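# Deliver lettered boxes to desks with matching nameplates

## Task

Read the letter printed on the top of every box and move that box onto whichever desk in the office has the same letter on the plate along its front edge. Any box whose letter matches no plate stays where it started. The robot must not tip over or finish leaning, and a box only counts as placed if it stays there without the robot holding it.

## Robot and tools

Robot: TidyBot++, a wheeled base (0.54 m long, 0.50 m wide, 0.38 m tall) on four driven casters. It carries one seven-joint arm with a two-finger gripper. The shoulder sits 0.12 m ahead of the base centre and 0.68 m above the floor. Arm segments are 0.42 m (upper arm), 0.31 m (forearm) and 0.31 m (hand, from wrist to the reported hand point). The arm begins folded with the hand pointing down. In that state the hand reaches up to 0.08 m past the base front and the elbow is up to 1.15 m high. A downward-pointing hand can reach only about 0.94 m above the floor, and only near the base. Cameras: base_camera on the base, and wrist_camera, a fisheye that looks along the hand.

Frames: the base frame has its origin on the floor below the base centre, with x forward, y left and z up. hand_pose is reported in this frame, at the midpoint between the finger pads. Its z axis runs out along the fingers, and the fingers close along its y axis. The odometry frame is the base frame as it was at the start. base_odometry heading is positive to the left, range -3.142 to 3.142. Because wheel slip is counted as travel, it drifts by a few cm and degrees over many moves. base_tilt is in degrees, positive when leaning forward or right.

Tool execute_actions: argument actions is a list holding one action or none. An empty list just reports state and images. An action may contain base, joints, or both, plus optional speeds, and all of them start at the same moment. base takes exactly one relative offset from where the base currently is: translate_m (metres, forward positive, -2 to 2), strafe_m (metres, left positive, -2 to 2), or rotate_rad (radians, counter-clockwise from above positive, -6.3 to 6.3). joints is a dictionary of absolute targets, keyed by joint name. joint_1_rad: any angle; it turns the whole arm about vertical, and positive is clockwise from above, the reverse of rotate_rad. joint_2_rad: shoulder, -2.249 to 2.249. joint_3_rad: any angle, roll of the upper arm. joint_4_rad: elbow, -2.579 to 2.579. joint_5_rad: any angle, roll of the forearm. joint_6_rad: wrist, -2.099 to 2.099. joint_7_rad: any angle, roll of the hand; with the hand pointing down, positive is counter-clockwise from above, and at 1.57 the fingers open left and right. gripper_pos: 0 is fully open and 1 is fully closed, with a pad gap of about 85*(1-gripper_pos) mm. For the any-angle joints the shorter path is used, so a larger turn needs steps under half a revolution. speeds can lower top speed for that action only: translate_m and strafe_m 0.05 to 0.5 m/s, rotate_rad 0.1 to 1.57 rad/s, and the defaults are the maximums. A base move that would need more than 8.667 s is refused, as is any unknown key or out-of-range value; when that happens nothing moves. The optional cameras argument lists base_camera, wrist_camera or all. Leaving it out means all cameras, and [] means none. Any joint or base move left out of an action may keep pushing toward its previous target.

Arm geometry for planning: with joint_1_rad=0, joint_3_rad=3.14 and joint_5_rad=0, the arm moves in the vertical plane through the base x axis. The tilt of each segment from vertical (forward positive) is: upper arm = j2; forearm = j2-j4; hand = j2-j4-j6. Forward reach from the shoulder is the sum of length*sin(tilt) over the segments, and height above the shoulder is the sum of length*cos(tilt).

Tool wait: seconds from 0 to 10. Nothing new is commanded, and it returns state and images. Tool zoom_image: camera (base_camera or wrist_camera) and region [x0,y0,x1,y1] in image pixels with the origin at the top left, no larger than 504x504. It is useful for reading letters on boxes and plates. Tool finished_scene: scene number. It ends the current scene permanently and reports whether the goal was met, so only call it once the boxes are resting on their own.

Result lines: base_status and joint_status report how each commanded motion ended. done means the target was reached. For the base, done only means the wheels turned the commanded amount; a blocked base can report done while far short. off_target means the motion settled away from its target and may still be pushing. contact_stop and time_out mean the motion gave up and is holding. not_followed, or a joint command not followed line with a cause:, means arm targets were held back because parts of the arm would collide. These targets may be retried later. For a gripper closed to 1, off_target with a reading means something is held, while done means the fingers are empty. motor_effort gives each motor's load in percent, with the peak in brackets, and is noisy. on_its_own reports motion you did not command. ARM HIT means the arm struck the base or itself hard.

Practical cautions: joint friction and load sag leave the hand a cm or more off, and hand_pose itself can be off. To correct, send each joint its last command plus (wanted minus read). Never command a read angle while holding a load, because the arm sinks. Trust the camera images. Closed fingertips extend about 20 mm past the hand point, so watch floor clearance. Do not drive the base while the arm is caught on something high, and do not push or pull hard on a raised hand, since either can tip the robot. Backing off or retracting the arm rights it. A hard hit can trip a torque fault (joints 1-4 at 104.5 N m, 5-7 at 51.3 N m), which freezes the arm for 10 s while the base keeps going. Holding loads for long heats motors: MOTOR HOT appears from 60 °C, and at 75 °C an OVER-TEMPERATURE FAULT lets the arm sink. Loose objects may occasionally be nudged by outside forces. Avoid dropping, slamming or sliding boxes off desks, and avoid hard collisions.

Each tool is called as name(argument=value, ...), one argument or row to a line, values as JSON.

## Session

execute_actions(
  actions=[],
)

Scene clock: 0.00 s.
base_odometry: x=+0.000 y=+0.000 heading=+0.000 (m, m, rad; odometry frame)
base_tilt: forward=-0.3 right=+0.0 (deg)
base_status: not commanded
joint_positions: joint_1_rad=-0.033 joint_2_rad=-0.385 joint_3_rad=+3.141 joint_4_rad=-2.526 joint_5_rad=+0.044 joint_6_rad=-0.864 joint_7_rad=+1.521 gripper_pos=+0.000
joint_status: not commanded
motor_effort: joint_1_rad=-1 joint_2_rad=-1 joint_3_rad=+1 joint_4_rad=+15 joint_5_rad=+1 joint_6_rad=+1 joint_7_rad=+2 (%)
hand_pose: x=+0.2686 y=-0.0042 z=+0.5940 quat_wxyz=(+0.015, +0.997, +0.005, +0.069) (m; base frame)
pictures: base_camera, wrist_camera
Images, in order (width x height): base_camera 644x364, wrist_camera 644x476.

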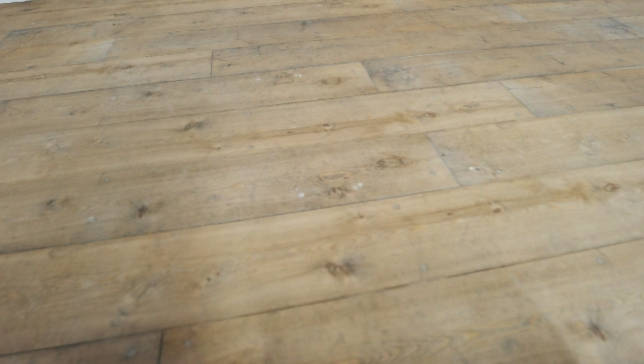

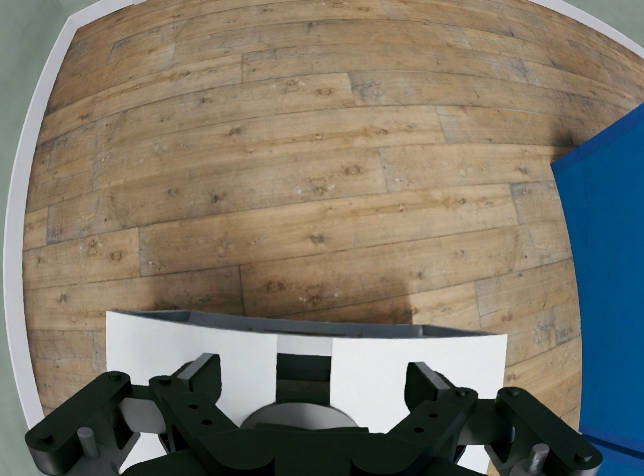

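execute_actions(
  actions=[
    {"joints":{"joint_6_rad":-0.3,"joint_4_rad":-2.1,"joint_2_rad":-0.5,"joint_1_rad":0.6}},
  ],
  cameras=["wrist_camera"],
)

execute_actions(
  actions=[
    {"joints":{"joint_1_rad":2.3}},
  ],
  cameras=["wrist_camera"],
)

Scene clock: 6.57 s.
base_odometry: x=+0.000 y=+0.000 heading=+0.000 (m, m, rad; odometry frame)
base_tilt: forward=-0.3 right=-0.1 (deg)
base_status: not commanded
joint_positions: joint_1_rad=+0.583 joint_2_rad=-0.489 joint_3_rad=+3.141 joint_4_rad=-2.110 joint_5_rad=+0.044 joint_6_rad=-0.332 joint_7_rad=+1.521 gripper_pos=+0.000
joint_status: all done
motor_effort: joint_1_rad=-1(0) joint_2_rad=-4(5) joint_3_rad=+2(1) joint_4_rad=+22(22) joint_5_rad=+1(1) joint_6_rad=+7(7) joint_7_rad=+1(2) (%)
hand_pose: x=+0.4558 y=-0.2253 z=+0.9217 quat_wxyz=(+0.165, +0.791, -0.244, +0.536) (m; base frame)
pictures: wrist_camera
camera_calibration (this result's frames):
wrist_camera: T_world_to_cam=[[-0.596257, -0.800954, 0.0543114, 0.0293137], [-0.281342, 0.145119, -0.948571, 1.10745], [0.751881, -0.580872, -0.311871, -0.057309], [0, 0, 0, 1]] pos_world=[0.372141, -0.170523, 1.03103]
Images, in order (width x height): wrist_camera 644x476.

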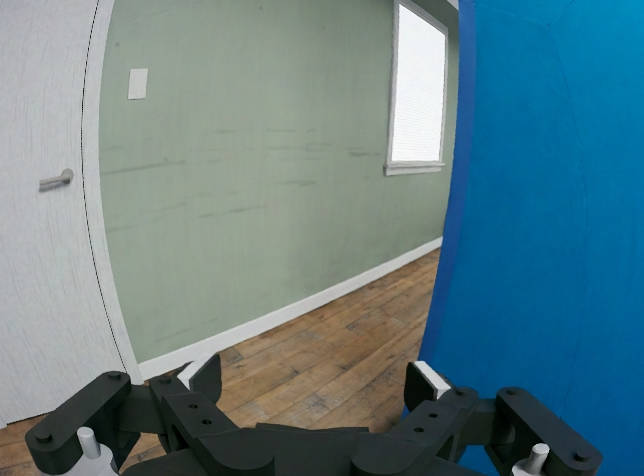

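Scene clock: 9.47 s.
base_odometry: x=+0.000 y=+0.000 heading=+0.000 (m, m, rad; odometry frame)
base_tilt: forward=-0.3 right=+0.0 (deg)
base_status: not commanded
joint_positions: joint_1_rad=+2.283 joint_2_rad=-0.489 joint_3_rad=+3.141 joint_4_rad=-2.110 joint_5_rad=+0.044 joint_6_rad=-0.332 joint_7_rad=+1.521 gripper_pos=+0.000
joint_status: all done
motor_effort: joint_1_rad=-1(2) joint_2_rad=-5(5) joint_3_rad=+1(2) joint_4_rad=+22(22) joint_5_rad=+1(1) joint_6_rad=+7(7) joint_7_rad=+2(2) (%)
hand_pose: x=-0.1478 y=-0.3050 z=+0.9217 quat_wxyz=(+0.511, +0.339, -0.756, +0.230) (m; base frame)
pictures: wrist_camera
camera_calibration (this result's frames):
wrist_camera: T_world_to_cam=[[-0.717544, 0.694392, 0.0543112, 0.0437471], [0.180126, 0.260323, -0.948571, 1.05254], [-0.672819, -0.670859, -0.311871, 0.11223], [0, 0, 0, 1]] pos_world=[-0.0826879, -0.229086, 1.03103]
Images, in order (width x height): wrist_camera 644x476.

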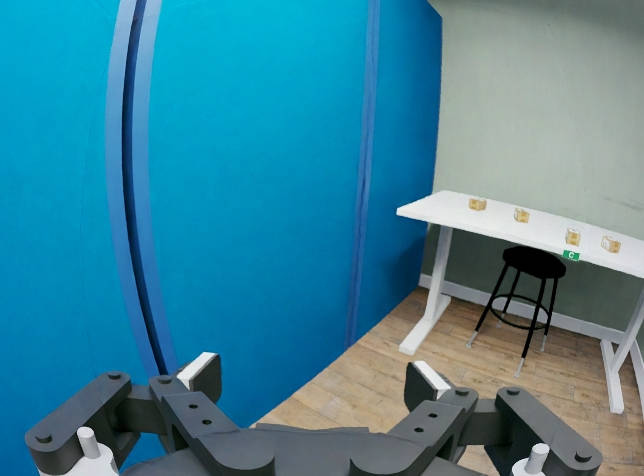

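execute_actions(
  actions=[
    {"base":{"rotate_rad":-2.98},"joints":{"joint_1_rad":0,"joint_2_rad":-0.2,"joint_4_rad":-1.3,"joint_6_rad":-1.3}},
  ],
  cameras=[],
)

execute_actions(
  actions=[
    {"base":{"translate_m":0.6}},
  ],
)

Scene clock: 16.93 s.
base_odometry: x=+0.000 y=+0.000 heading=-2.980 (m, m, rad; odometry frame)
base_tilt: forward=-0.3 right=+0.0 (deg)
base_status: done
joint_positions: joint_1_rad=+0.018 joint_2_rad=-0.214 joint_3_rad=+3.141 joint_4_rad=-1.314 joint_5_rad=+0.044 joint_6_rad=-1.264 joint_7_rad=+1.521 gripper_pos=+0.000
joint_status: all done
motor_effort: joint_1_rad=-1(1) joint_2_rad=-11(11) joint_3_rad=+1(2) joint_4_rad=+19(23) joint_5_rad=+1(2) joint_6_rad=+5(8) joint_7_rad=+2(2) (%)
hand_pose: x=+0.5277 y=-0.0188 z=+1.0141 quat_wxyz=(+0.016, +0.925, -0.033, +0.379) (m; base frame)
pictures: none
No camera images: the call's "cameras" was empty. Leave "cameras" out to get every camera's image.

Scene clock: 19.50 s.
base_odometry: x=-0.592 y=-0.096 heading=-2.980 (m, m, rad; odometry frame)
base_tilt: forward=-0.3 right=-0.1 (deg)
base_status: done
joint_positions: joint_1_rad=+0.018 joint_2_rad=-0.198 joint_3_rad=+3.141 joint_4_rad=-1.311 joint_5_rad=+0.044 joint_6_rad=-1.267 joint_7_rad=+1.521 gripper_pos=+0.000
joint_status: not commanded
motor_effort: joint_1_rad=+0(1) joint_2_rad=-12(14) joint_3_rad=+1(1) joint_4_rad=+19(20) joint_5_rad=+1(2) joint_6_rad=+5(6) joint_7_rad=+2(1) (%)
hand_pose: x=+0.5327 y=-0.0188 z=+1.0082 quat_wxyz=(+0.016, +0.928, -0.033, +0.372) (m; base frame)
pictures: base_camera, wrist_camera
camera_calibration (this result's frames):
wrist_camera: T_world_to_cam=[[-0.0870576, -0.993484, 0.0735621, -0.0584554], [-0.680255, 0.0053383, -0.732956, 1.17369], [0.727787, -0.11385, -0.676287, 0.420857], [0, 0, 0, 1]] pos_world=[0.487025, -0.0164253, 1.14918]
Images, in order (width x height): base_camera 644x364, wrist_camera 644x476.

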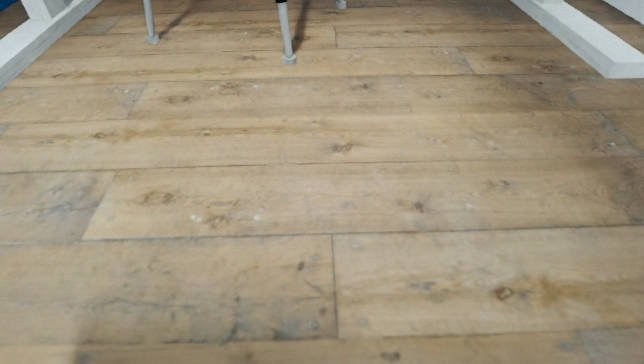

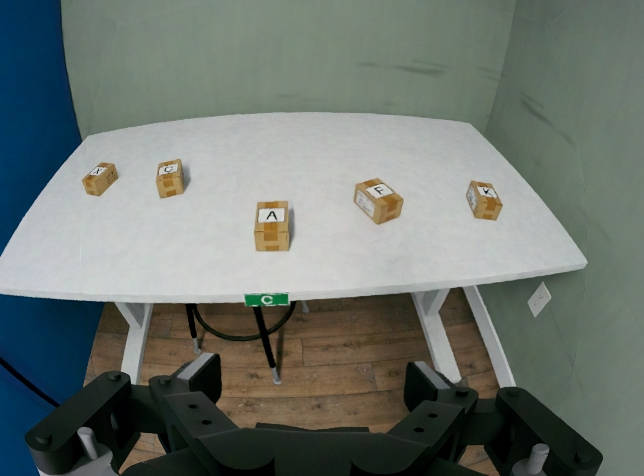

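zoom_image(
  camera="wrist_camera",
  region=[60,130,520,320],
)

execute_actions(
  actions=[
    {"base":{"translate_m":-1.7},"joints":{"joint_1_rad":-1.2,"joint_2_rad":-0.5,"joint_4_rad":-2.0,"joint_6_rad":-0.6,"joint_5_rad":-0.03,"joint_7_rad":1.6}},
  ],
)

Region (60, 130, 520, 320) of wrist_camera's 644x476 image, scaled by 1.096; it fills the top 208 rows of this view, and the rest is white.

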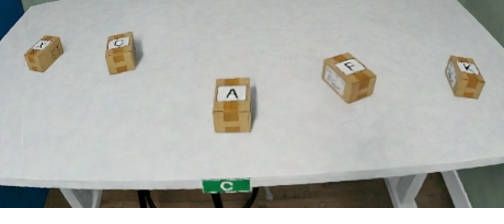

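Scene clock: 27.47 s.
base_odometry: x=+1.086 y=+0.175 heading=-2.981 (m, m, rad; odometry frame)
base_tilt: forward=-0.3 right=+0.0 (deg)
base_status: done
joint_positions: joint_1_rad=-1.183 joint_2_rad=-0.490 joint_3_rad=+3.141 joint_4_rad=-1.988 joint_5_rad=+0.014 joint_6_rad=-0.636 joint_7_rad=+1.562 gripper_pos=+0.000
joint_status: all done
motor_effort: joint_1_rad=-1(2) joint_2_rad=-4(15) joint_3_rad=+1(3) joint_4_rad=+22(22) joint_5_rad=+1(1) joint_6_rad=+7(7) joint_7_rad=+2(2) (%)
hand_pose: x=+0.2631 y=+0.3502 z=+0.9099 quat_wxyz=(-0.266, +0.727, +0.488, +0.403) (m; base frame)
pictures: base_camera, wrist_camera
camera_calibration (this result's frames):
wrist_camera: T_world_to_cam=[[0.909325, -0.410253, 0.0694266, -0.170693], [-0.141168, -0.461147, -0.876022, 1.06796], [0.391406, 0.786788, -0.477248, 0.184585], [0, 0, 0, 1]] pos_world=[0.233729, 0.27723, 1.0355]
Images, in order (width x height): base_camera 644x364, wrist_camera 644x476.

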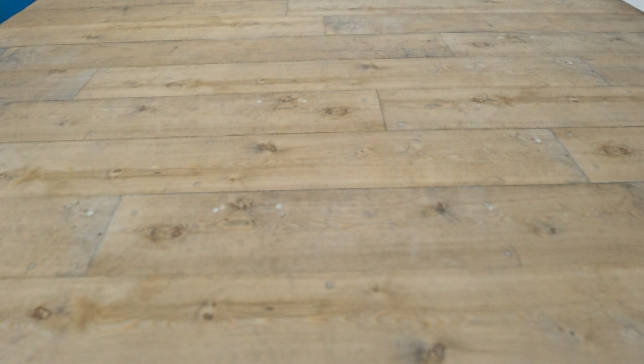

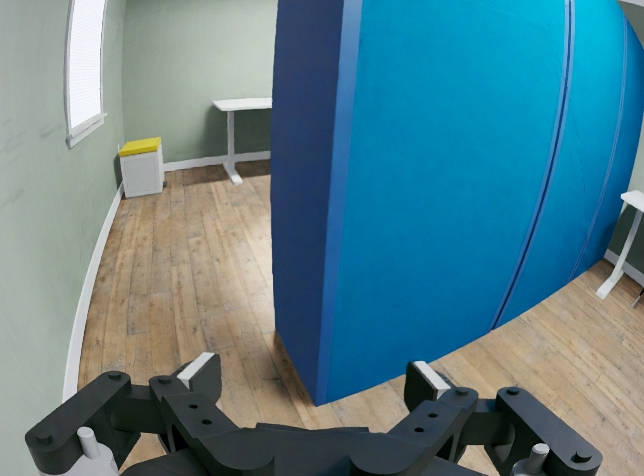

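execute_actions(
  actions=[
    {"base":{"strafe_m":1.7},"joints":{"joint_1_rad":-0.9,"joint_6_rad":-0.4}},
  ],
)

Scene clock: 35.27 s.
base_odometry: x=+1.358 y=-1.503 heading=-2.981 (m, m, rad; odometry frame)
base_tilt: forward=-0.3 right=+0.0 (deg)
base_status: done
joint_positions: joint_1_rad=-0.916 joint_2_rad=-0.496 joint_3_rad=+3.141 joint_4_rad=-1.989 joint_5_rad=+0.014 joint_6_rad=-0.433 joint_7_rad=+1.562 gripper_pos=+0.000
joint_status: all done
motor_effort: joint_1_rad=-1(1) joint_2_rad=-4(7) joint_3_rad=+1(3) joint_4_rad=+22(22) joint_5_rad=+1(0) joint_6_rad=+7(7) joint_7_rad=+2(2) (%)
hand_pose: x=+0.3655 y=+0.3212 z=+0.9682 quat_wxyz=(-0.250, +0.736, +0.363, +0.514) (m; base frame)
pictures: base_camera, wrist_camera
camera_calibration (this result's frames):
wrist_camera: T_world_to_cam=[[0.762858, -0.643702, 0.0607958, -0.142887], [-0.140412, -0.256717, -0.956233, 1.13186], [0.631136, 0.720933, -0.286222, -0.0563016], [0, 0, 0, 1]] pos_world=[0.303463, 0.239181, 1.07489]
Images, in order (width x height): base_camera 644x364, wrist_camera 644x476.

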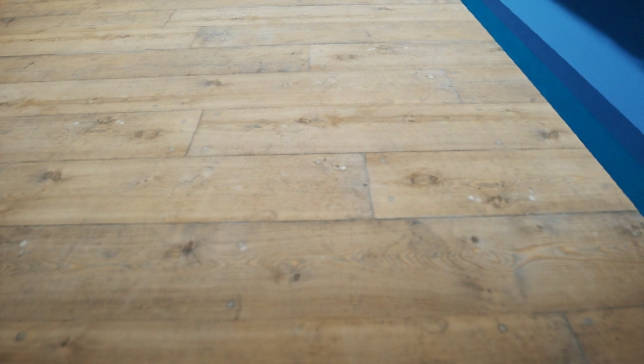

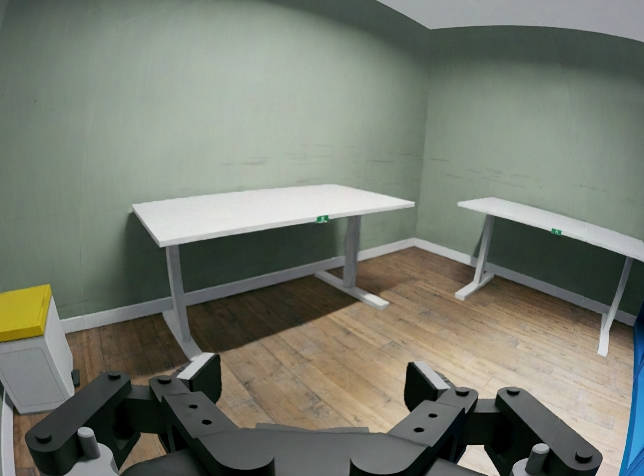

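zoom_image(
  camera="wrist_camera",
  region=[300,205,350,235],
)

zoom_image(
  camera="wrist_camera",
  region=[535,220,585,250],
)

Region (300, 205, 350, 235) of wrist_camera's 644x476 image, scaled by 10.080; it fills the top 302 rows of this view, and the rest is white.

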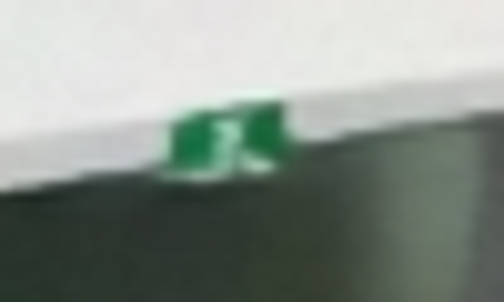

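Region (535, 220, 585, 250) of wrist_camera's 644x476 image, scaled by 10.080; it fills the top 302 rows of this view, and the rest is white.

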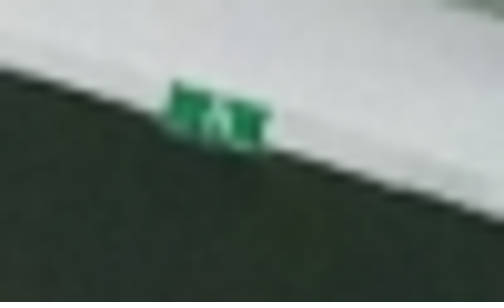

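execute_actions(
  actions=[
    {"base":{"strafe_m":-1.66}},
  ],
  cameras=[],
)

execute_actions(
  actions=[
    {"base":{"translate_m":1.9},"joints":{"joint_1_rad":0.015,"joint_2_rad":0.3,"joint_4_rad":-0.98,"joint_6_rad":-1.33}},
  ],
)

Scene clock: 47.03 s.
base_odometry: x=+1.094 y=+0.136 heading=-2.981 (m, m, rad; odometry frame)
base_tilt: forward=-0.4 right=+0.0 (deg)
base_status: done
joint_positions: joint_1_rad=-0.915 joint_2_rad=-0.499 joint_3_rad=+3.141 joint_4_rad=-1.990 joint_5_rad=+0.014 joint_6_rad=-0.431 joint_7_rad=+1.562 gripper_pos=+0.000
joint_status: not commanded
motor_effort: joint_1_rad=+0(2) joint_2_rad=-4(7) joint_3_rad=+1(1) joint_4_rad=+22(23) joint_5_rad=+1(0) joint_6_rad=+7(7) joint_7_rad=+1(2) (%)
hand_pose: x=+0.3657 y=+0.3203 z=+0.9689 quat_wxyz=(-0.250, +0.736, +0.362, +0.515) (m; base frame)
pictures: none
No camera images: the call's "cameras" was empty. Leave "cameras" out to get every camera's image.

Scene clock: 52.20 s.
base_odometry: x=-0.782 y=-0.167 heading=-2.981 (m, m, rad; odometry frame)
base_tilt: forward=-0.3 right=+0.0 (deg)
base_status: done
joint_positions: joint_1_rad=+0.002 joint_2_rad=+0.301 joint_3_rad=+3.141 joint_4_rad=-0.991 joint_5_rad=+0.013 joint_6_rad=-1.296 joint_7_rad=+1.562 gripper_pos=+0.000
joint_status: all done
motor_effort: joint_1_rad=-1(1) joint_2_rad=-31(32) joint_3_rad=+0(3) joint_4_rad=+20(23) joint_5_rad=+2(2) joint_6_rad=+4(7) joint_7_rad=+2(2) (%)
hand_pose: x=+0.7096 y=-0.0036 z=+0.9055 quat_wxyz=(+0.006, +0.962, -0.005, +0.273) (m; base frame)
pictures: base_camera, wrist_camera
camera_calibration (this result's frames):
wrist_camera: T_world_to_cam=[[-0.0130758, -0.996921, 0.0773108, -0.0762772], [-0.816362, -0.0340027, -0.576539, 1.17345], [0.577393, -0.0706523, -0.813404, 0.45539], [0, 0, 0, 1]] pos_world=[0.694027, -0.00396734, 1.05286]
Images, in order (width x height): base_camera 644x364, wrist_camera 644x476.

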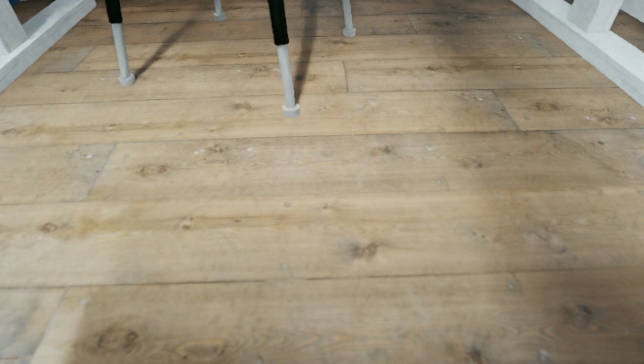

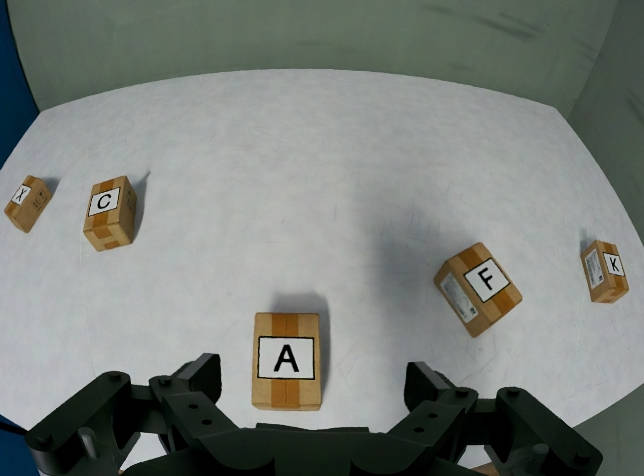

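execute_actions(
  actions=[
    {"base":{"strafe_m":0.02},"joints":{"joint_2_rad":0.45,"joint_4_rad":-1.11,"joint_6_rad":-1.02}},
  ],
  cameras=["wrist_camera"],
)

Scene clock: 56.67 s.
base_odometry: x=-0.779 y=-0.187 heading=-2.981 (m, m, rad; odometry frame)
base_tilt: forward=-0.3 right=-0.1 (deg)
base_status: done
joint_positions: joint_1_rad=+0.006 joint_2_rad=+0.454 joint_3_rad=+3.141 joint_4_rad=-1.108 joint_5_rad=+0.012 joint_6_rad=-1.050 joint_7_rad=+1.562 gripper_pos=+0.000
joint_status: all done
motor_effort: joint_1_rad=-1(3) joint_2_rad=-36(42) joint_3_rad=+0(0) joint_4_rad=+20(21) joint_5_rad=+1(2) joint_6_rad=+4(3) joint_7_rad=+2(1) (%)
hand_pose: x=+0.7748 y=-0.0056 z=+0.7940 quat_wxyz=(+0.005, +0.965, -0.005, +0.261) (m; base frame)
pictures: wrist_camera
camera_calibration (this result's frames):
wrist_camera: T_world_to_cam=[[-0.0116458, -0.996972, 0.0768814, -0.0695159], [-0.830513, -0.0331754, -0.556011, 1.15704], [0.556878, -0.0703261, -0.827612, 0.35413], [0, 0, 0, 1]] pos_world=[0.76292, -0.0060156, 0.941754]
Images, in order (width x height): wrist_camera 644x476.

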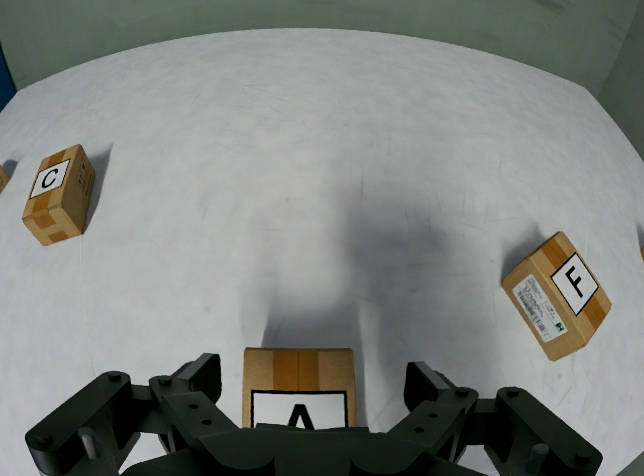

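execute_actions(
  actions=[
    {"base":{"strafe_m":0.006},"joints":{"joint_4_rad":-1.25,"joint_6_rad":-0.88}},
  ],
  cameras=["wrist_camera"],
)

execute_actions(
  actions=[
    {"joints":{"gripper_pos":1}},
  ],
  cameras=["wrist_camera"],
)

execute_actions(
  actions=[
    {"joints":{"joint_2_rad":0.2}},
  ],
  cameras=["wrist_camera"],
)

Scene clock: 61.30 s.
base_odometry: x=-0.778 y=-0.193 heading=-2.981 (m, m, rad; odometry frame)
base_tilt: forward=-0.3 right=+0.0 (deg)
base_status: done
joint_positions: joint_1_rad=+0.008 joint_2_rad=+0.453 joint_3_rad=+3.141 joint_4_rad=-1.243 joint_5_rad=+0.012 joint_6_rad=-0.915 joint_7_rad=+1.562 gripper_pos=+0.000
joint_status: all done
motor_effort: joint_1_rad=-1(3) joint_2_rad=-36(37) joint_3_rad=+1(1) joint_4_rad=+20(20) joint_5_rad=+1(2) joint_6_rad=+4(4) joint_7_rad=+2(2) (%)
hand_pose: x=+0.7724 y=-0.0062 z=+0.7519 quat_wxyz=(+0.005, +0.965, -0.005, +0.262) (m; base frame)
pictures: wrist_camera
camera_calibration (this result's frames):
wrist_camera: T_world_to_cam=[[-0.0116551, -0.997005, 0.0764555, -0.0666199], [-0.830272, -0.0329604, -0.556383, 1.13166], [0.557237, -0.0699635, -0.827401, 0.320183], [0, 0, 0, 1]] pos_world=[0.76039, -0.00671936, 0.899649]
Images, in order (width x height): wrist_camera 644x476.

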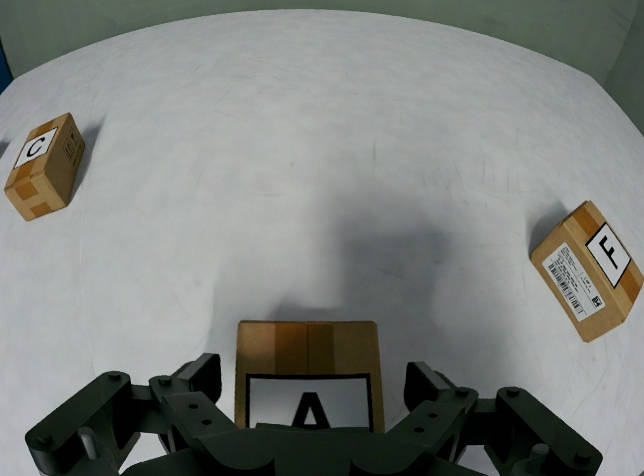

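Scene clock: 62.40 s.
base_odometry: x=-0.778 y=-0.193 heading=-2.981 (m, m, rad; odometry frame)
base_tilt: forward=-0.3 right=+0.0 (deg)
base_status: not commanded
joint_positions: joint_1_rad=+0.008 joint_2_rad=+0.452 joint_3_rad=+3.141 joint_4_rad=-1.244 joint_5_rad=+0.012 joint_6_rad=-0.914 joint_7_rad=+1.562 gripper_pos=+0.356
joint_status: gripper_pos off_target (ended at +0.356, target +1.000)
motor_effort: joint_1_rad=-1(0) joint_2_rad=-36(37) joint_3_rad=+1(1) joint_4_rad=+20(21) joint_5_rad=+1(2) joint_6_rad=+4(4) joint_7_rad=+1(2) (%)
hand_pose: x=+0.7725 y=-0.0062 z=+0.7528 quat_wxyz=(+0.005, +0.965, -0.005, +0.263) (m; base frame)
pictures: wrist_camera
camera_calibration (this result's frames):
wrist_camera: T_world_to_cam=[[-0.0118218, -0.997008, 0.0763856, -0.066484], [-0.828952, -0.0329486, -0.558348, 1.13268], [0.559194, -0.0699207, -0.826083, 0.318317], [0, 0, 0, 1]] pos_world=[0.760149, -0.00670804, 0.900463]
Images, in order (width x height): wrist_camera 644x476.

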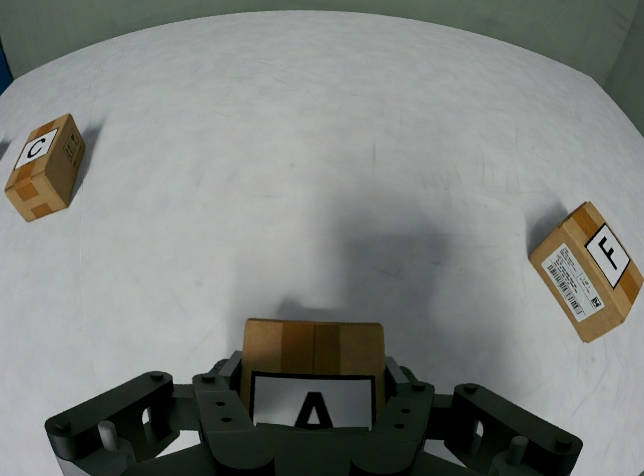

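Scene clock: 64.00 s.
base_odometry: x=-0.778 y=-0.193 heading=-2.981 (m, m, rad; odometry frame)
base_tilt: forward=-0.3 right=+0.0 (deg)
base_status: not commanded
joint_positions: joint_1_rad=+0.008 joint_2_rad=+0.202 joint_3_rad=+3.141 joint_4_rad=-1.249 joint_5_rad=+0.012 joint_6_rad=-0.914 joint_7_rad=+1.562 gripper_pos=+0.356
joint_status: all done
motor_effort: joint_1_rad=-1(1) joint_2_rad=-30(40) joint_3_rad=+1(0) joint_4_rad=+22(22) joint_5_rad=+1(2) joint_6_rad=+6(7) joint_7_rad=+2(2) (%)
hand_pose: x=+0.7336 y=-0.0059 z=+0.9096 quat_wxyz=(+0.005, +0.925, -0.006, +0.379) (m; base frame)
pictures: wrist_camera
camera_calibration (this result's frames):
wrist_camera: T_world_to_cam=[[-0.0302353, -0.996862, 0.0731562, -0.0621716], [-0.668732, -0.0342224, -0.742715, 1.23824], [0.742888, -0.0713781, -0.665599, 0.188881], [0, 0, 0, 1]] pos_world=[0.685852, -0.00611913, 1.04993]
Images, in order (width x height): wrist_camera 644x476.

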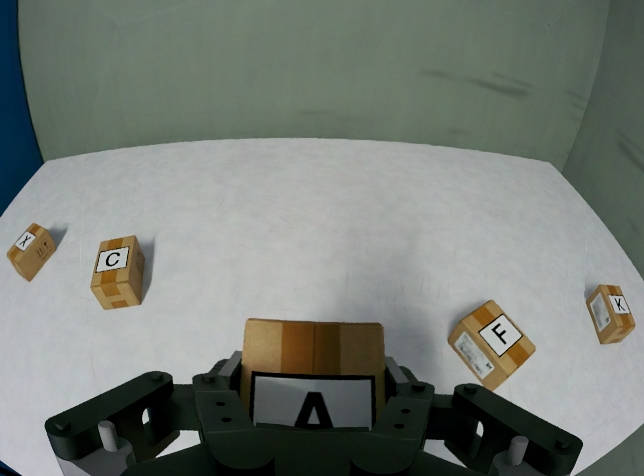

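execute_actions(
  actions=[
    {"base":{"translate_m":-1.9},"joints":{"joint_1_rad":-1.3,"joint_2_rad":-0.4,"joint_4_rad":-1.6}},
  ],
  cameras=[],
)

execute_actions(
  actions=[
    {"base":{"strafe_m":1.85}},
  ],
  cameras=[],
)

execute_actions(
  actions=[
    {"base":{"translate_m":1.0},"joints":{"joint_1_rad":-0.8}},
  ],
)

execute_actions(
  actions=[
    {"base":{"translate_m":0.9},"joints":{"joint_1_rad":0,"joint_2_rad":0.25,"joint_4_rad":-1.24}},
  ],
)

Scene clock: 73.13 s.
base_odometry: x=+1.098 y=+0.109 heading=-2.982 (m, m, rad; odometry frame)
base_tilt: forward=-0.3 right=+0.0 (deg)
base_status: done
joint_positions: joint_1_rad=-1.284 joint_2_rad=-0.388 joint_3_rad=+3.139 joint_4_rad=-1.591 joint_5_rad=+0.011 joint_6_rad=-0.913 joint_7_rad=+1.562 gripper_pos=+0.356
joint_status: all done
motor_effort: joint_1_rad=-1(3) joint_2_rad=-7(32) joint_3_rad=+2(3) joint_4_rad=+22(22) joint_5_rad=+1(2) joint_6_rad=+8(8) joint_7_rad=+2(2) (%)
hand_pose: x=+0.2325 y=+0.3839 z=+1.0229 quat_wxyz=(-0.291, +0.699, +0.520, +0.395) (m; base frame)
pictures: none
No camera images: the call's "cameras" was empty. Leave "cameras" out to get every camera's image.

Scene clock: 78.20 s.
base_odometry: x=+1.393 y=-1.717 heading=-2.981 (m, m, rad; odometry frame)
base_tilt: forward=-0.3 right=+0.0 (deg)
base_status: done
joint_positions: joint_1_rad=-1.284 joint_2_rad=-0.393 joint_3_rad=+3.139 joint_4_rad=-1.594 joint_5_rad=+0.011 joint_6_rad=-0.913 joint_7_rad=+1.562 gripper_pos=+0.356
joint_status: not commanded
motor_effort: joint_1_rad=-1(2) joint_2_rad=-7(10) joint_3_rad=+0(0) joint_4_rad=+22(22) joint_5_rad=+1(1) joint_6_rad=+8(8) joint_7_rad=+2(2) (%)
hand_pose: x=+0.2319 y=+0.3820 z=+1.0232 quat_wxyz=(-0.292, +0.699, +0.520, +0.396) (m; base frame)
pictures: none
No camera images: the call's "cameras" was empty. Leave "cameras" out to get every camera's image.

Scene clock: 81.57 s.
base_odometry: x=+0.406 y=-1.877 heading=-2.981 (m, m, rad; odometry frame)
base_tilt: forward=-0.3 right=+0.0 (deg)
base_status: done
joint_positions: joint_1_rad=-0.816 joint_2_rad=-0.393 joint_3_rad=+3.139 joint_4_rad=-1.595 joint_5_rad=+0.010 joint_6_rad=-0.913 joint_7_rad=+1.562 gripper_pos=+0.356
joint_status: all done
motor_effort: joint_1_rad=-1(0) joint_2_rad=-7(10) joint_3_rad=+1(3) joint_4_rad=+22(22) joint_5_rad=+1(2) joint_6_rad=+7(8) joint_7_rad=+2(2) (%)
hand_pose: x=+0.3918 y=+0.2903 z=+1.0229 quat_wxyz=(-0.192, +0.800, +0.344, +0.452) (m; base frame)
pictures: base_camera, wrist_camera
camera_calibration (this result's frames):
wrist_camera: T_world_to_cam=[[0.700547, -0.710674, 0.0646213, -0.146238], [-0.288723, -0.365088, -0.885071, 1.19664], [0.652589, 0.601376, -0.460949, 0.170059], [0, 0, 0, 1]] pos_world=[0.336965, 0.230681, 1.14695]
Images, in order (width x height): base_camera 644x364, wrist_camera 644x476.

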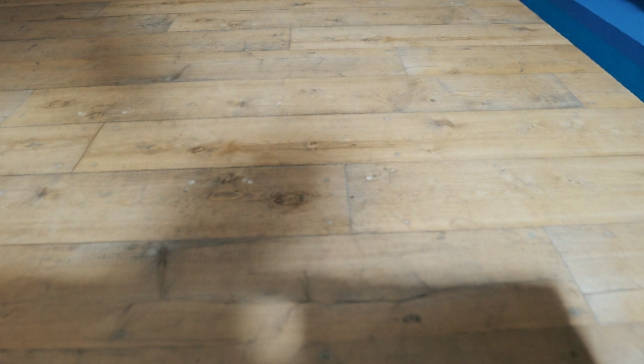

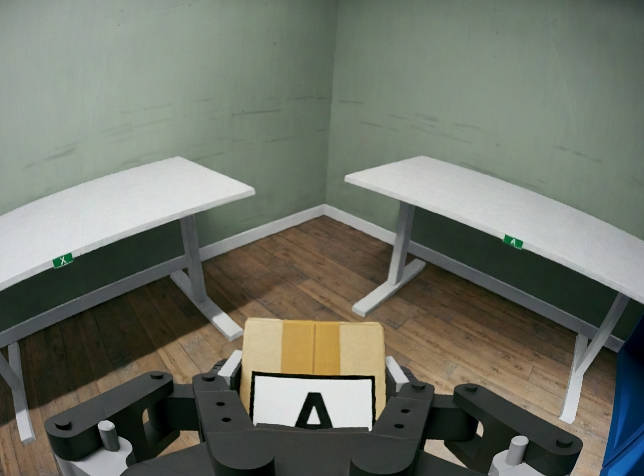

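Scene clock: 84.73 s.
base_odometry: x=-0.483 y=-2.021 heading=-2.981 (m, m, rad; odometry frame)
base_tilt: forward=-0.3 right=+0.0 (deg)
base_status: done
joint_positions: joint_1_rad=-0.011 joint_2_rad=+0.256 joint_3_rad=+3.139 joint_4_rad=-1.256 joint_5_rad=+0.010 joint_6_rad=-0.912 joint_7_rad=+1.562 gripper_pos=+0.356
joint_status: all done
motor_effort: joint_1_rad=-1(1) joint_2_rad=-32(35) joint_3_rad=+0(3) joint_4_rad=+22(23) joint_5_rad=+1(2) joint_6_rad=+5(9) joint_7_rad=+2(1) (%)
hand_pose: x=+0.7439 y=+0.0073 z=+0.8731 quat_wxyz=(+0.001, +0.936, +0.004, +0.351) (m; base frame)
pictures: base_camera, wrist_camera
camera_calibration (this result's frames):
wrist_camera: T_world_to_cam=[[-0.00520267, -0.997389, 0.0720317, -0.0636747], [-0.710486, -0.0470026, -0.70214, 1.21414], [0.703692, -0.0548305, -0.708386, 0.224298], [0, 0, 0, 1]] pos_world=[0.704462, 0.00585769, 1.01597]
Images, in order (width x height): base_camera 644x364, wrist_camera 644x476.

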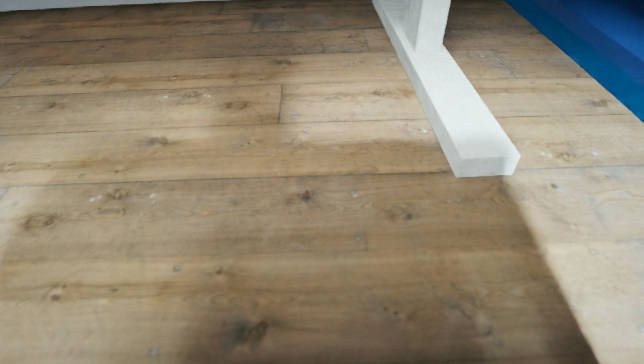

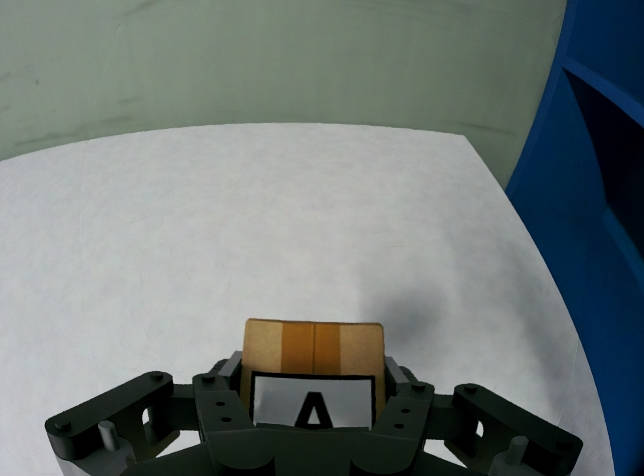

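execute_actions(
  actions=[
    {"joints":{"joint_2_rad":0.435}},
  ],
  cameras=["wrist_camera"],
)

execute_actions(
  actions=[
    {"joints":{"gripper_pos":0}},
  ],
  cameras=["wrist_camera"],
)

execute_actions(
  actions=[
    {"base":{"translate_m":-1.9},"joints":{"joint_2_rad":-0.6,"joint_4_rad":-1.5,"joint_6_rad":-1.9}},
  ],
  cameras=["wrist_camera"],
)

execute_actions(
  actions=[
    {"base":{"strafe_m":-1.45}},
  ],
)

Scene clock: 90.27 s.
base_odometry: x=-0.483 y=-2.021 heading=-2.981 (m, m, rad; odometry frame)
base_tilt: forward=-0.3 right=+0.0 (deg)
base_status: not commanded
joint_positions: joint_1_rad=-0.011 joint_2_rad=+0.444 joint_3_rad=+3.139 joint_4_rad=-1.247 joint_5_rad=+0.010 joint_6_rad=-0.909 joint_7_rad=+1.562 gripper_pos=+0.356
joint_status: all done
motor_effort: joint_1_rad=-1(1) joint_2_rad=-36(41) joint_3_rad=+1(1) joint_4_rad=+21(22) joint_5_rad=+1(1) joint_6_rad=+5(6) joint_7_rad=+2(2) (%)
hand_pose: x=+0.7723 y=+0.0076 z=+0.7578 quat_wxyz=(+0.001, +0.963, +0.004, +0.268) (m; base frame)
pictures: wrist_camera
camera_calibration (this result's frames):
wrist_camera: T_world_to_cam=[[0.00771144, -0.997246, 0.0737657, -0.0661817], [-0.822278, -0.0483015, -0.567032, 1.13729], [0.569033, -0.0562833, -0.820386, 0.31148], [0, 0, 0, 1]] pos_world=[0.758438, 0.00646459, 0.905297]
Images, in order (width x height): wrist_camera 644x476.

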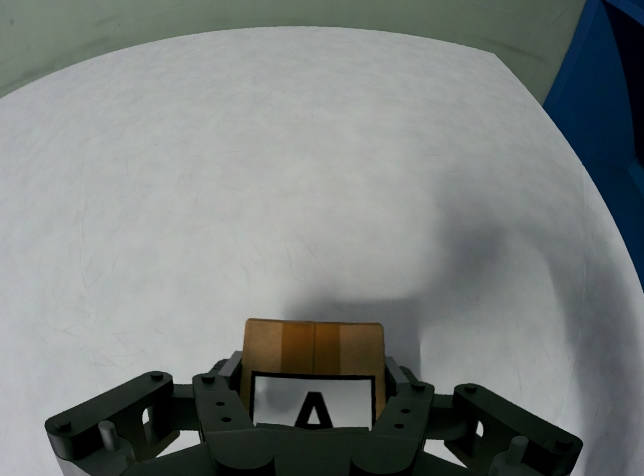

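Scene clock: 91.37 s.
base_odometry: x=-0.483 y=-2.021 heading=-2.981 (m, m, rad; odometry frame)
base_tilt: forward=-0.3 right=+0.0 (deg)
base_status: not commanded
joint_positions: joint_1_rad=-0.011 joint_2_rad=+0.443 joint_3_rad=+3.139 joint_4_rad=-1.247 joint_5_rad=+0.010 joint_6_rad=-0.909 joint_7_rad=+1.562 gripper_pos=+0.000
joint_status: all done
motor_effort: joint_1_rad=+0(1) joint_2_rad=-36(37) joint_3_rad=+0(1) joint_4_rad=+20(21) joint_5_rad=+1(1) joint_6_rad=+4(5) joint_7_rad=+2(2) (%)
hand_pose: x=+0.7722 y=+0.0076 z=+0.7580 quat_wxyz=(+0.001, +0.963, +0.004, +0.268) (m; base frame)
pictures: wrist_camera
camera_calibration (this result's frames):
wrist_camera: T_world_to_cam=[[0.00768413, -0.997246, 0.0737644, -0.0661775], [-0.82207, -0.048299, -0.567335, 1.13747], [0.569335, -0.05628, -0.820177, 0.311301], [0, 0, 0, 1]] pos_world=[0.758356, 0.0064636, 0.905532]
Images, in order (width x height): wrist_camera 644x476.

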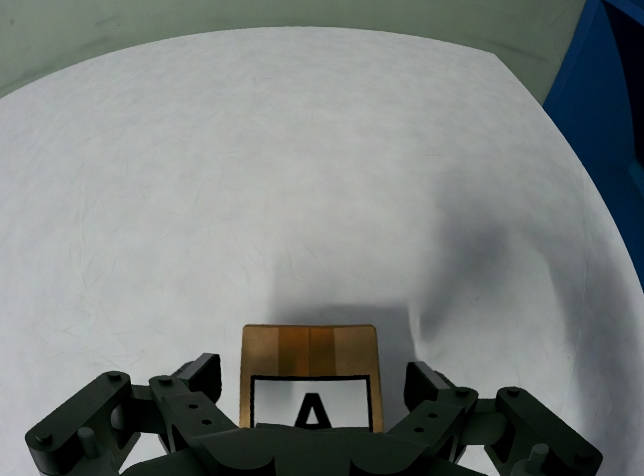

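Scene clock: 96.63 s.
base_odometry: x=+1.393 y=-1.718 heading=-2.981 (m, m, rad; odometry frame)
base_tilt: forward=-0.4 right=+0.0 (deg)
base_status: done
joint_positions: joint_1_rad=-0.009 joint_2_rad=-0.603 joint_3_rad=+3.139 joint_4_rad=-1.486 joint_5_rad=+0.009 joint_6_rad=-1.869 joint_7_rad=+1.562 gripper_pos=+0.000
joint_status: all done
motor_effort: joint_1_rad=-1(4) joint_2_rad=+6(40) joint_3_rad=+1(1) joint_4_rad=+16(21) joint_5_rad=+1(1) joint_6_rad=+3(4) joint_7_rad=+2(2) (%)
hand_pose: x=+0.2417 y=+0.0005 z=+0.9398 quat_wxyz=(+0.003, +0.981, -0.001, +0.193) (m; base frame)
pictures: wrist_camera
camera_calibration (this result's frames):
wrist_camera: T_world_to_cam=[[0.00896629, -0.997245, 0.0736284, -0.0827856], [-0.899529, -0.0402051, -0.435007, 0.698483], [0.436769, -0.0623305, -0.897412, 0.866748], [0, 0, 0, 1]] pos_world=[0.250479, -0.000450157, 1.08777]
Images, in order (width x height): wrist_camera 644x476.

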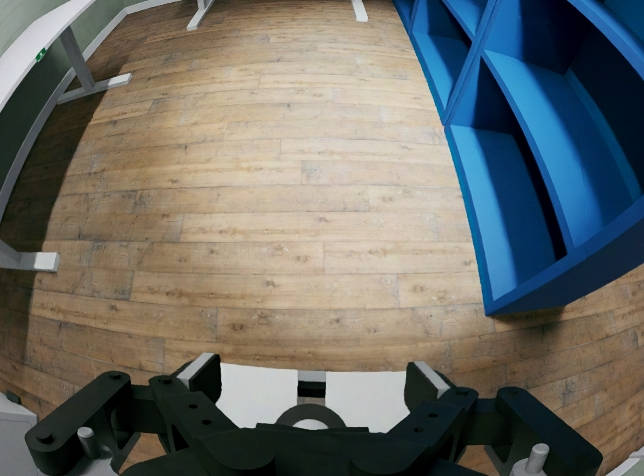

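Scene clock: 100.90 s.
base_odometry: x=+1.163 y=-0.286 heading=-2.982 (m, m, rad; odometry frame)
base_tilt: forward=-0.4 right=+0.0 (deg)
base_status: done
joint_positions: joint_1_rad=-0.009 joint_2_rad=-0.602 joint_3_rad=+3.139 joint_4_rad=-1.486 joint_5_rad=+0.009 joint_6_rad=-1.869 joint_7_rad=+1.562 gripper_pos=+0.000
joint_status: not commanded
motor_effort: joint_1_rad=-1(2) joint_2_rad=+6(6) joint_3_rad=+1(3) joint_4_rad=+16(16) joint_5_rad=+1(2) joint_6_rad=+3(3) joint_7_rad=+2(2) (%)
hand_pose: x=+0.2417 y=+0.0006 z=+0.9398 quat_wxyz=(+0.003, +0.981, +0.000, +0.193) (m; base frame)
pictures: base_camera, wrist_camera
camera_calibration (this result's frames):
wrist_camera: T_world_to_cam=[[0.0091763, -0.997258, 0.0734269, -0.0825554], [-0.899647, -0.0402887, -0.434756, 0.698239], [0.436522, -0.0620688, -0.89755, 0.866865], [0, 0, 0, 1]] pos_world=[0.25052, -0.000392696, 1.08768]
Images, in order (width x height): base_camera 644x364, wrist_camera 644x476.

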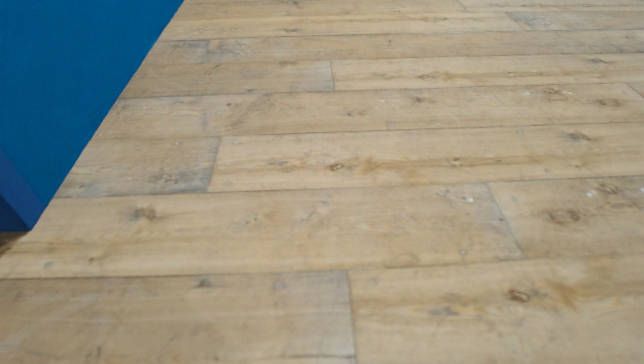

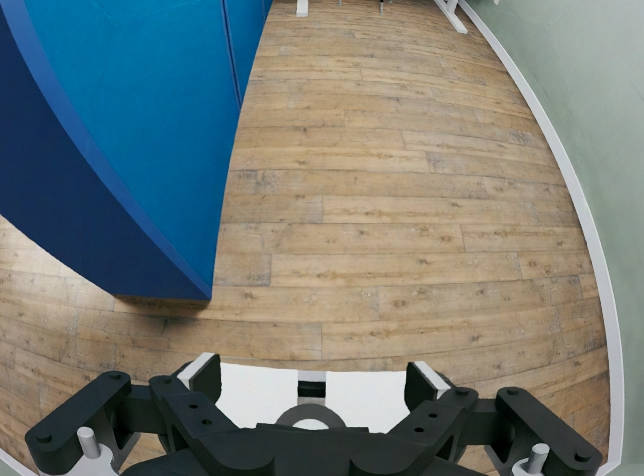

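execute_actions(
  actions=[
    {"base":{"translate_m":2},"joints":{"joint_2_rad":0.3,"joint_4_rad":-0.98,"joint_6_rad":-1.27}},
  ],
)

Scene clock: 108.67 s.
base_odometry: x=-0.812 y=-0.604 heading=-2.982 (m, m, rad; odometry frame)
base_tilt: forward=-0.3 right=+0.0 (deg)
base_status: done
joint_positions: joint_1_rad=-0.009 joint_2_rad=+0.303 joint_3_rad=+3.139 joint_4_rad=-0.992 joint_5_rad=+0.009 joint_6_rad=-1.301 joint_7_rad=+1.562 gripper_pos=+0.000
joint_status: all done
motor_effort: joint_1_rad=-1(0) joint_2_rad=-30(33) joint_3_rad=+0(2) joint_4_rad=+20(21) joint_5_rad=+1(1) joint_6_rad=+4(4) joint_7_rad=+2(2) (%)
hand_pose: x=+0.7084 y=+0.0056 z=+0.9028 quat_wxyz=(+0.001, +0.963, +0.001, +0.269) (m; base frame)
pictures: base_camera, wrist_camera
camera_calibration (this result's frames):
wrist_camera: T_world_to_cam=[[0.00239125, -0.99737, 0.0724347, -0.0734445], [-0.82077, -0.0433363, -0.569612, 1.16819], [0.571254, -0.0580901, -0.818715, 0.463596], [0, 0, 0, 1]] pos_world=[0.694163, 0.00430418, 1.05029]
Images, in order (width x height): base_camera 644x364, wrist_camera 644x476.

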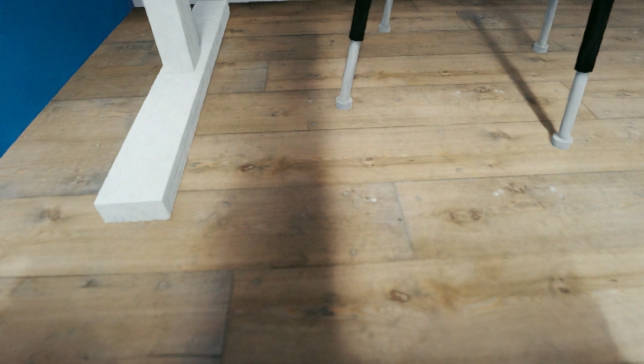

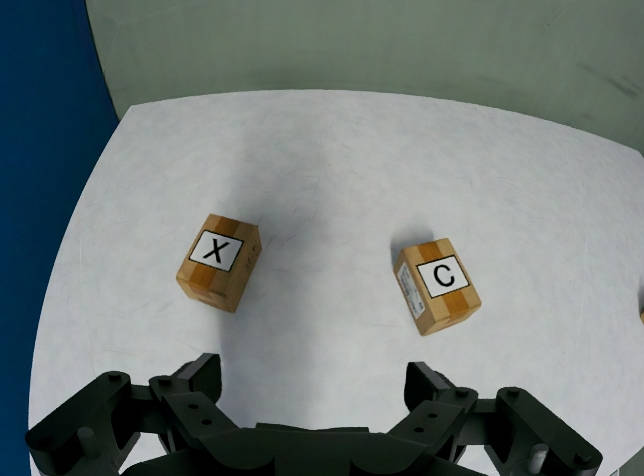

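execute_actions(
  actions=[
    {"base":{"strafe_m":0.105}},
  ],
  cameras=[],
)

execute_actions(
  actions=[
    {"base":{"translate_m":0.095},"joints":{"joint_2_rad":0.45,"joint_4_rad":-1.07,"joint_6_rad":-1.06,"joint_7_rad":1.3}},
  ],
  cameras=["wrist_camera"],
)

Scene clock: 113.50 s.
base_odometry: x=-0.796 y=-0.708 heading=-2.982 (m, m, rad; odometry frame)
base_tilt: forward=-0.3 right=+0.0 (deg)
base_status: done
joint_positions: joint_1_rad=-0.009 joint_2_rad=+0.303 joint_3_rad=+3.139 joint_4_rad=-0.992 joint_5_rad=+0.008 joint_6_rad=-1.301 joint_7_rad=+1.562 gripper_pos=+0.000
joint_status: not commanded
motor_effort: joint_1_rad=+0(3) joint_2_rad=-30(30) joint_3_rad=+0(3) joint_4_rad=+19(20) joint_5_rad=+1(2) joint_6_rad=+4(4) joint_7_rad=+1(2) (%)
hand_pose: x=+0.7086 y=+0.0056 z=+0.9031 quat_wxyz=(+0.001, +0.963, +0.001, +0.270) (m; base frame)
pictures: none
No camera images: the call's "cameras" was empty. Leave "cameras" out to get every camera's image.

Scene clock: 115.07 s.
base_odometry: x=-0.889 y=-0.723 heading=-2.981 (m, m, rad; odometry frame)
base_tilt: forward=-0.3 right=+0.0 (deg)
base_status: done
joint_positions: joint_1_rad=-0.009 joint_2_rad=+0.450 joint_3_rad=+3.139 joint_4_rad=-1.069 joint_5_rad=+0.008 joint_6_rad=-1.089 joint_7_rad=+1.333 gripper_pos=+0.000
joint_status: all done
motor_effort: joint_1_rad=-1(1) joint_2_rad=-35(43) joint_3_rad=+1(0) joint_4_rad=+20(22) joint_5_rad=+1(1) joint_6_rad=+4(5) joint_7_rad=+2(2) (%)
hand_pose: x=+0.7742 y=+0.0065 z=+0.8090 quat_wxyz=(-0.029, +0.959, -0.108, +0.262) (m; base frame)
pictures: wrist_camera
camera_calibration (this result's frames):
wrist_camera: T_world_to_cam=[[-0.191393, -0.980536, -0.0437921, 0.178077], [-0.81346, 0.183432, -0.551937, 1.14736], [0.549227, -0.0700141, -0.832735, 0.377746], [0, 0, 0, 1]] pos_world=[0.759946, -0.00940421, 0.955631]
Images, in order (width x height): wrist_camera 644x476.

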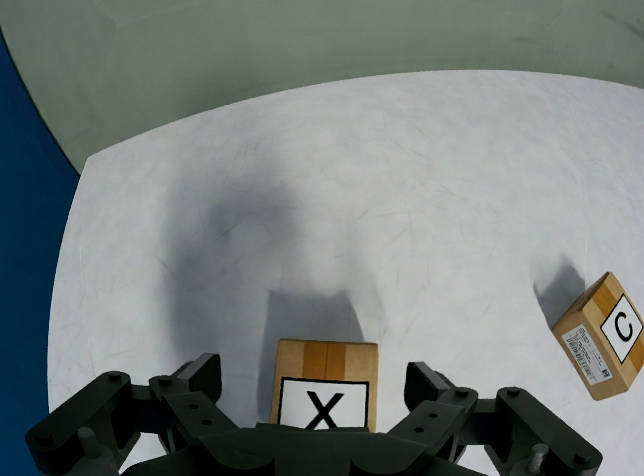

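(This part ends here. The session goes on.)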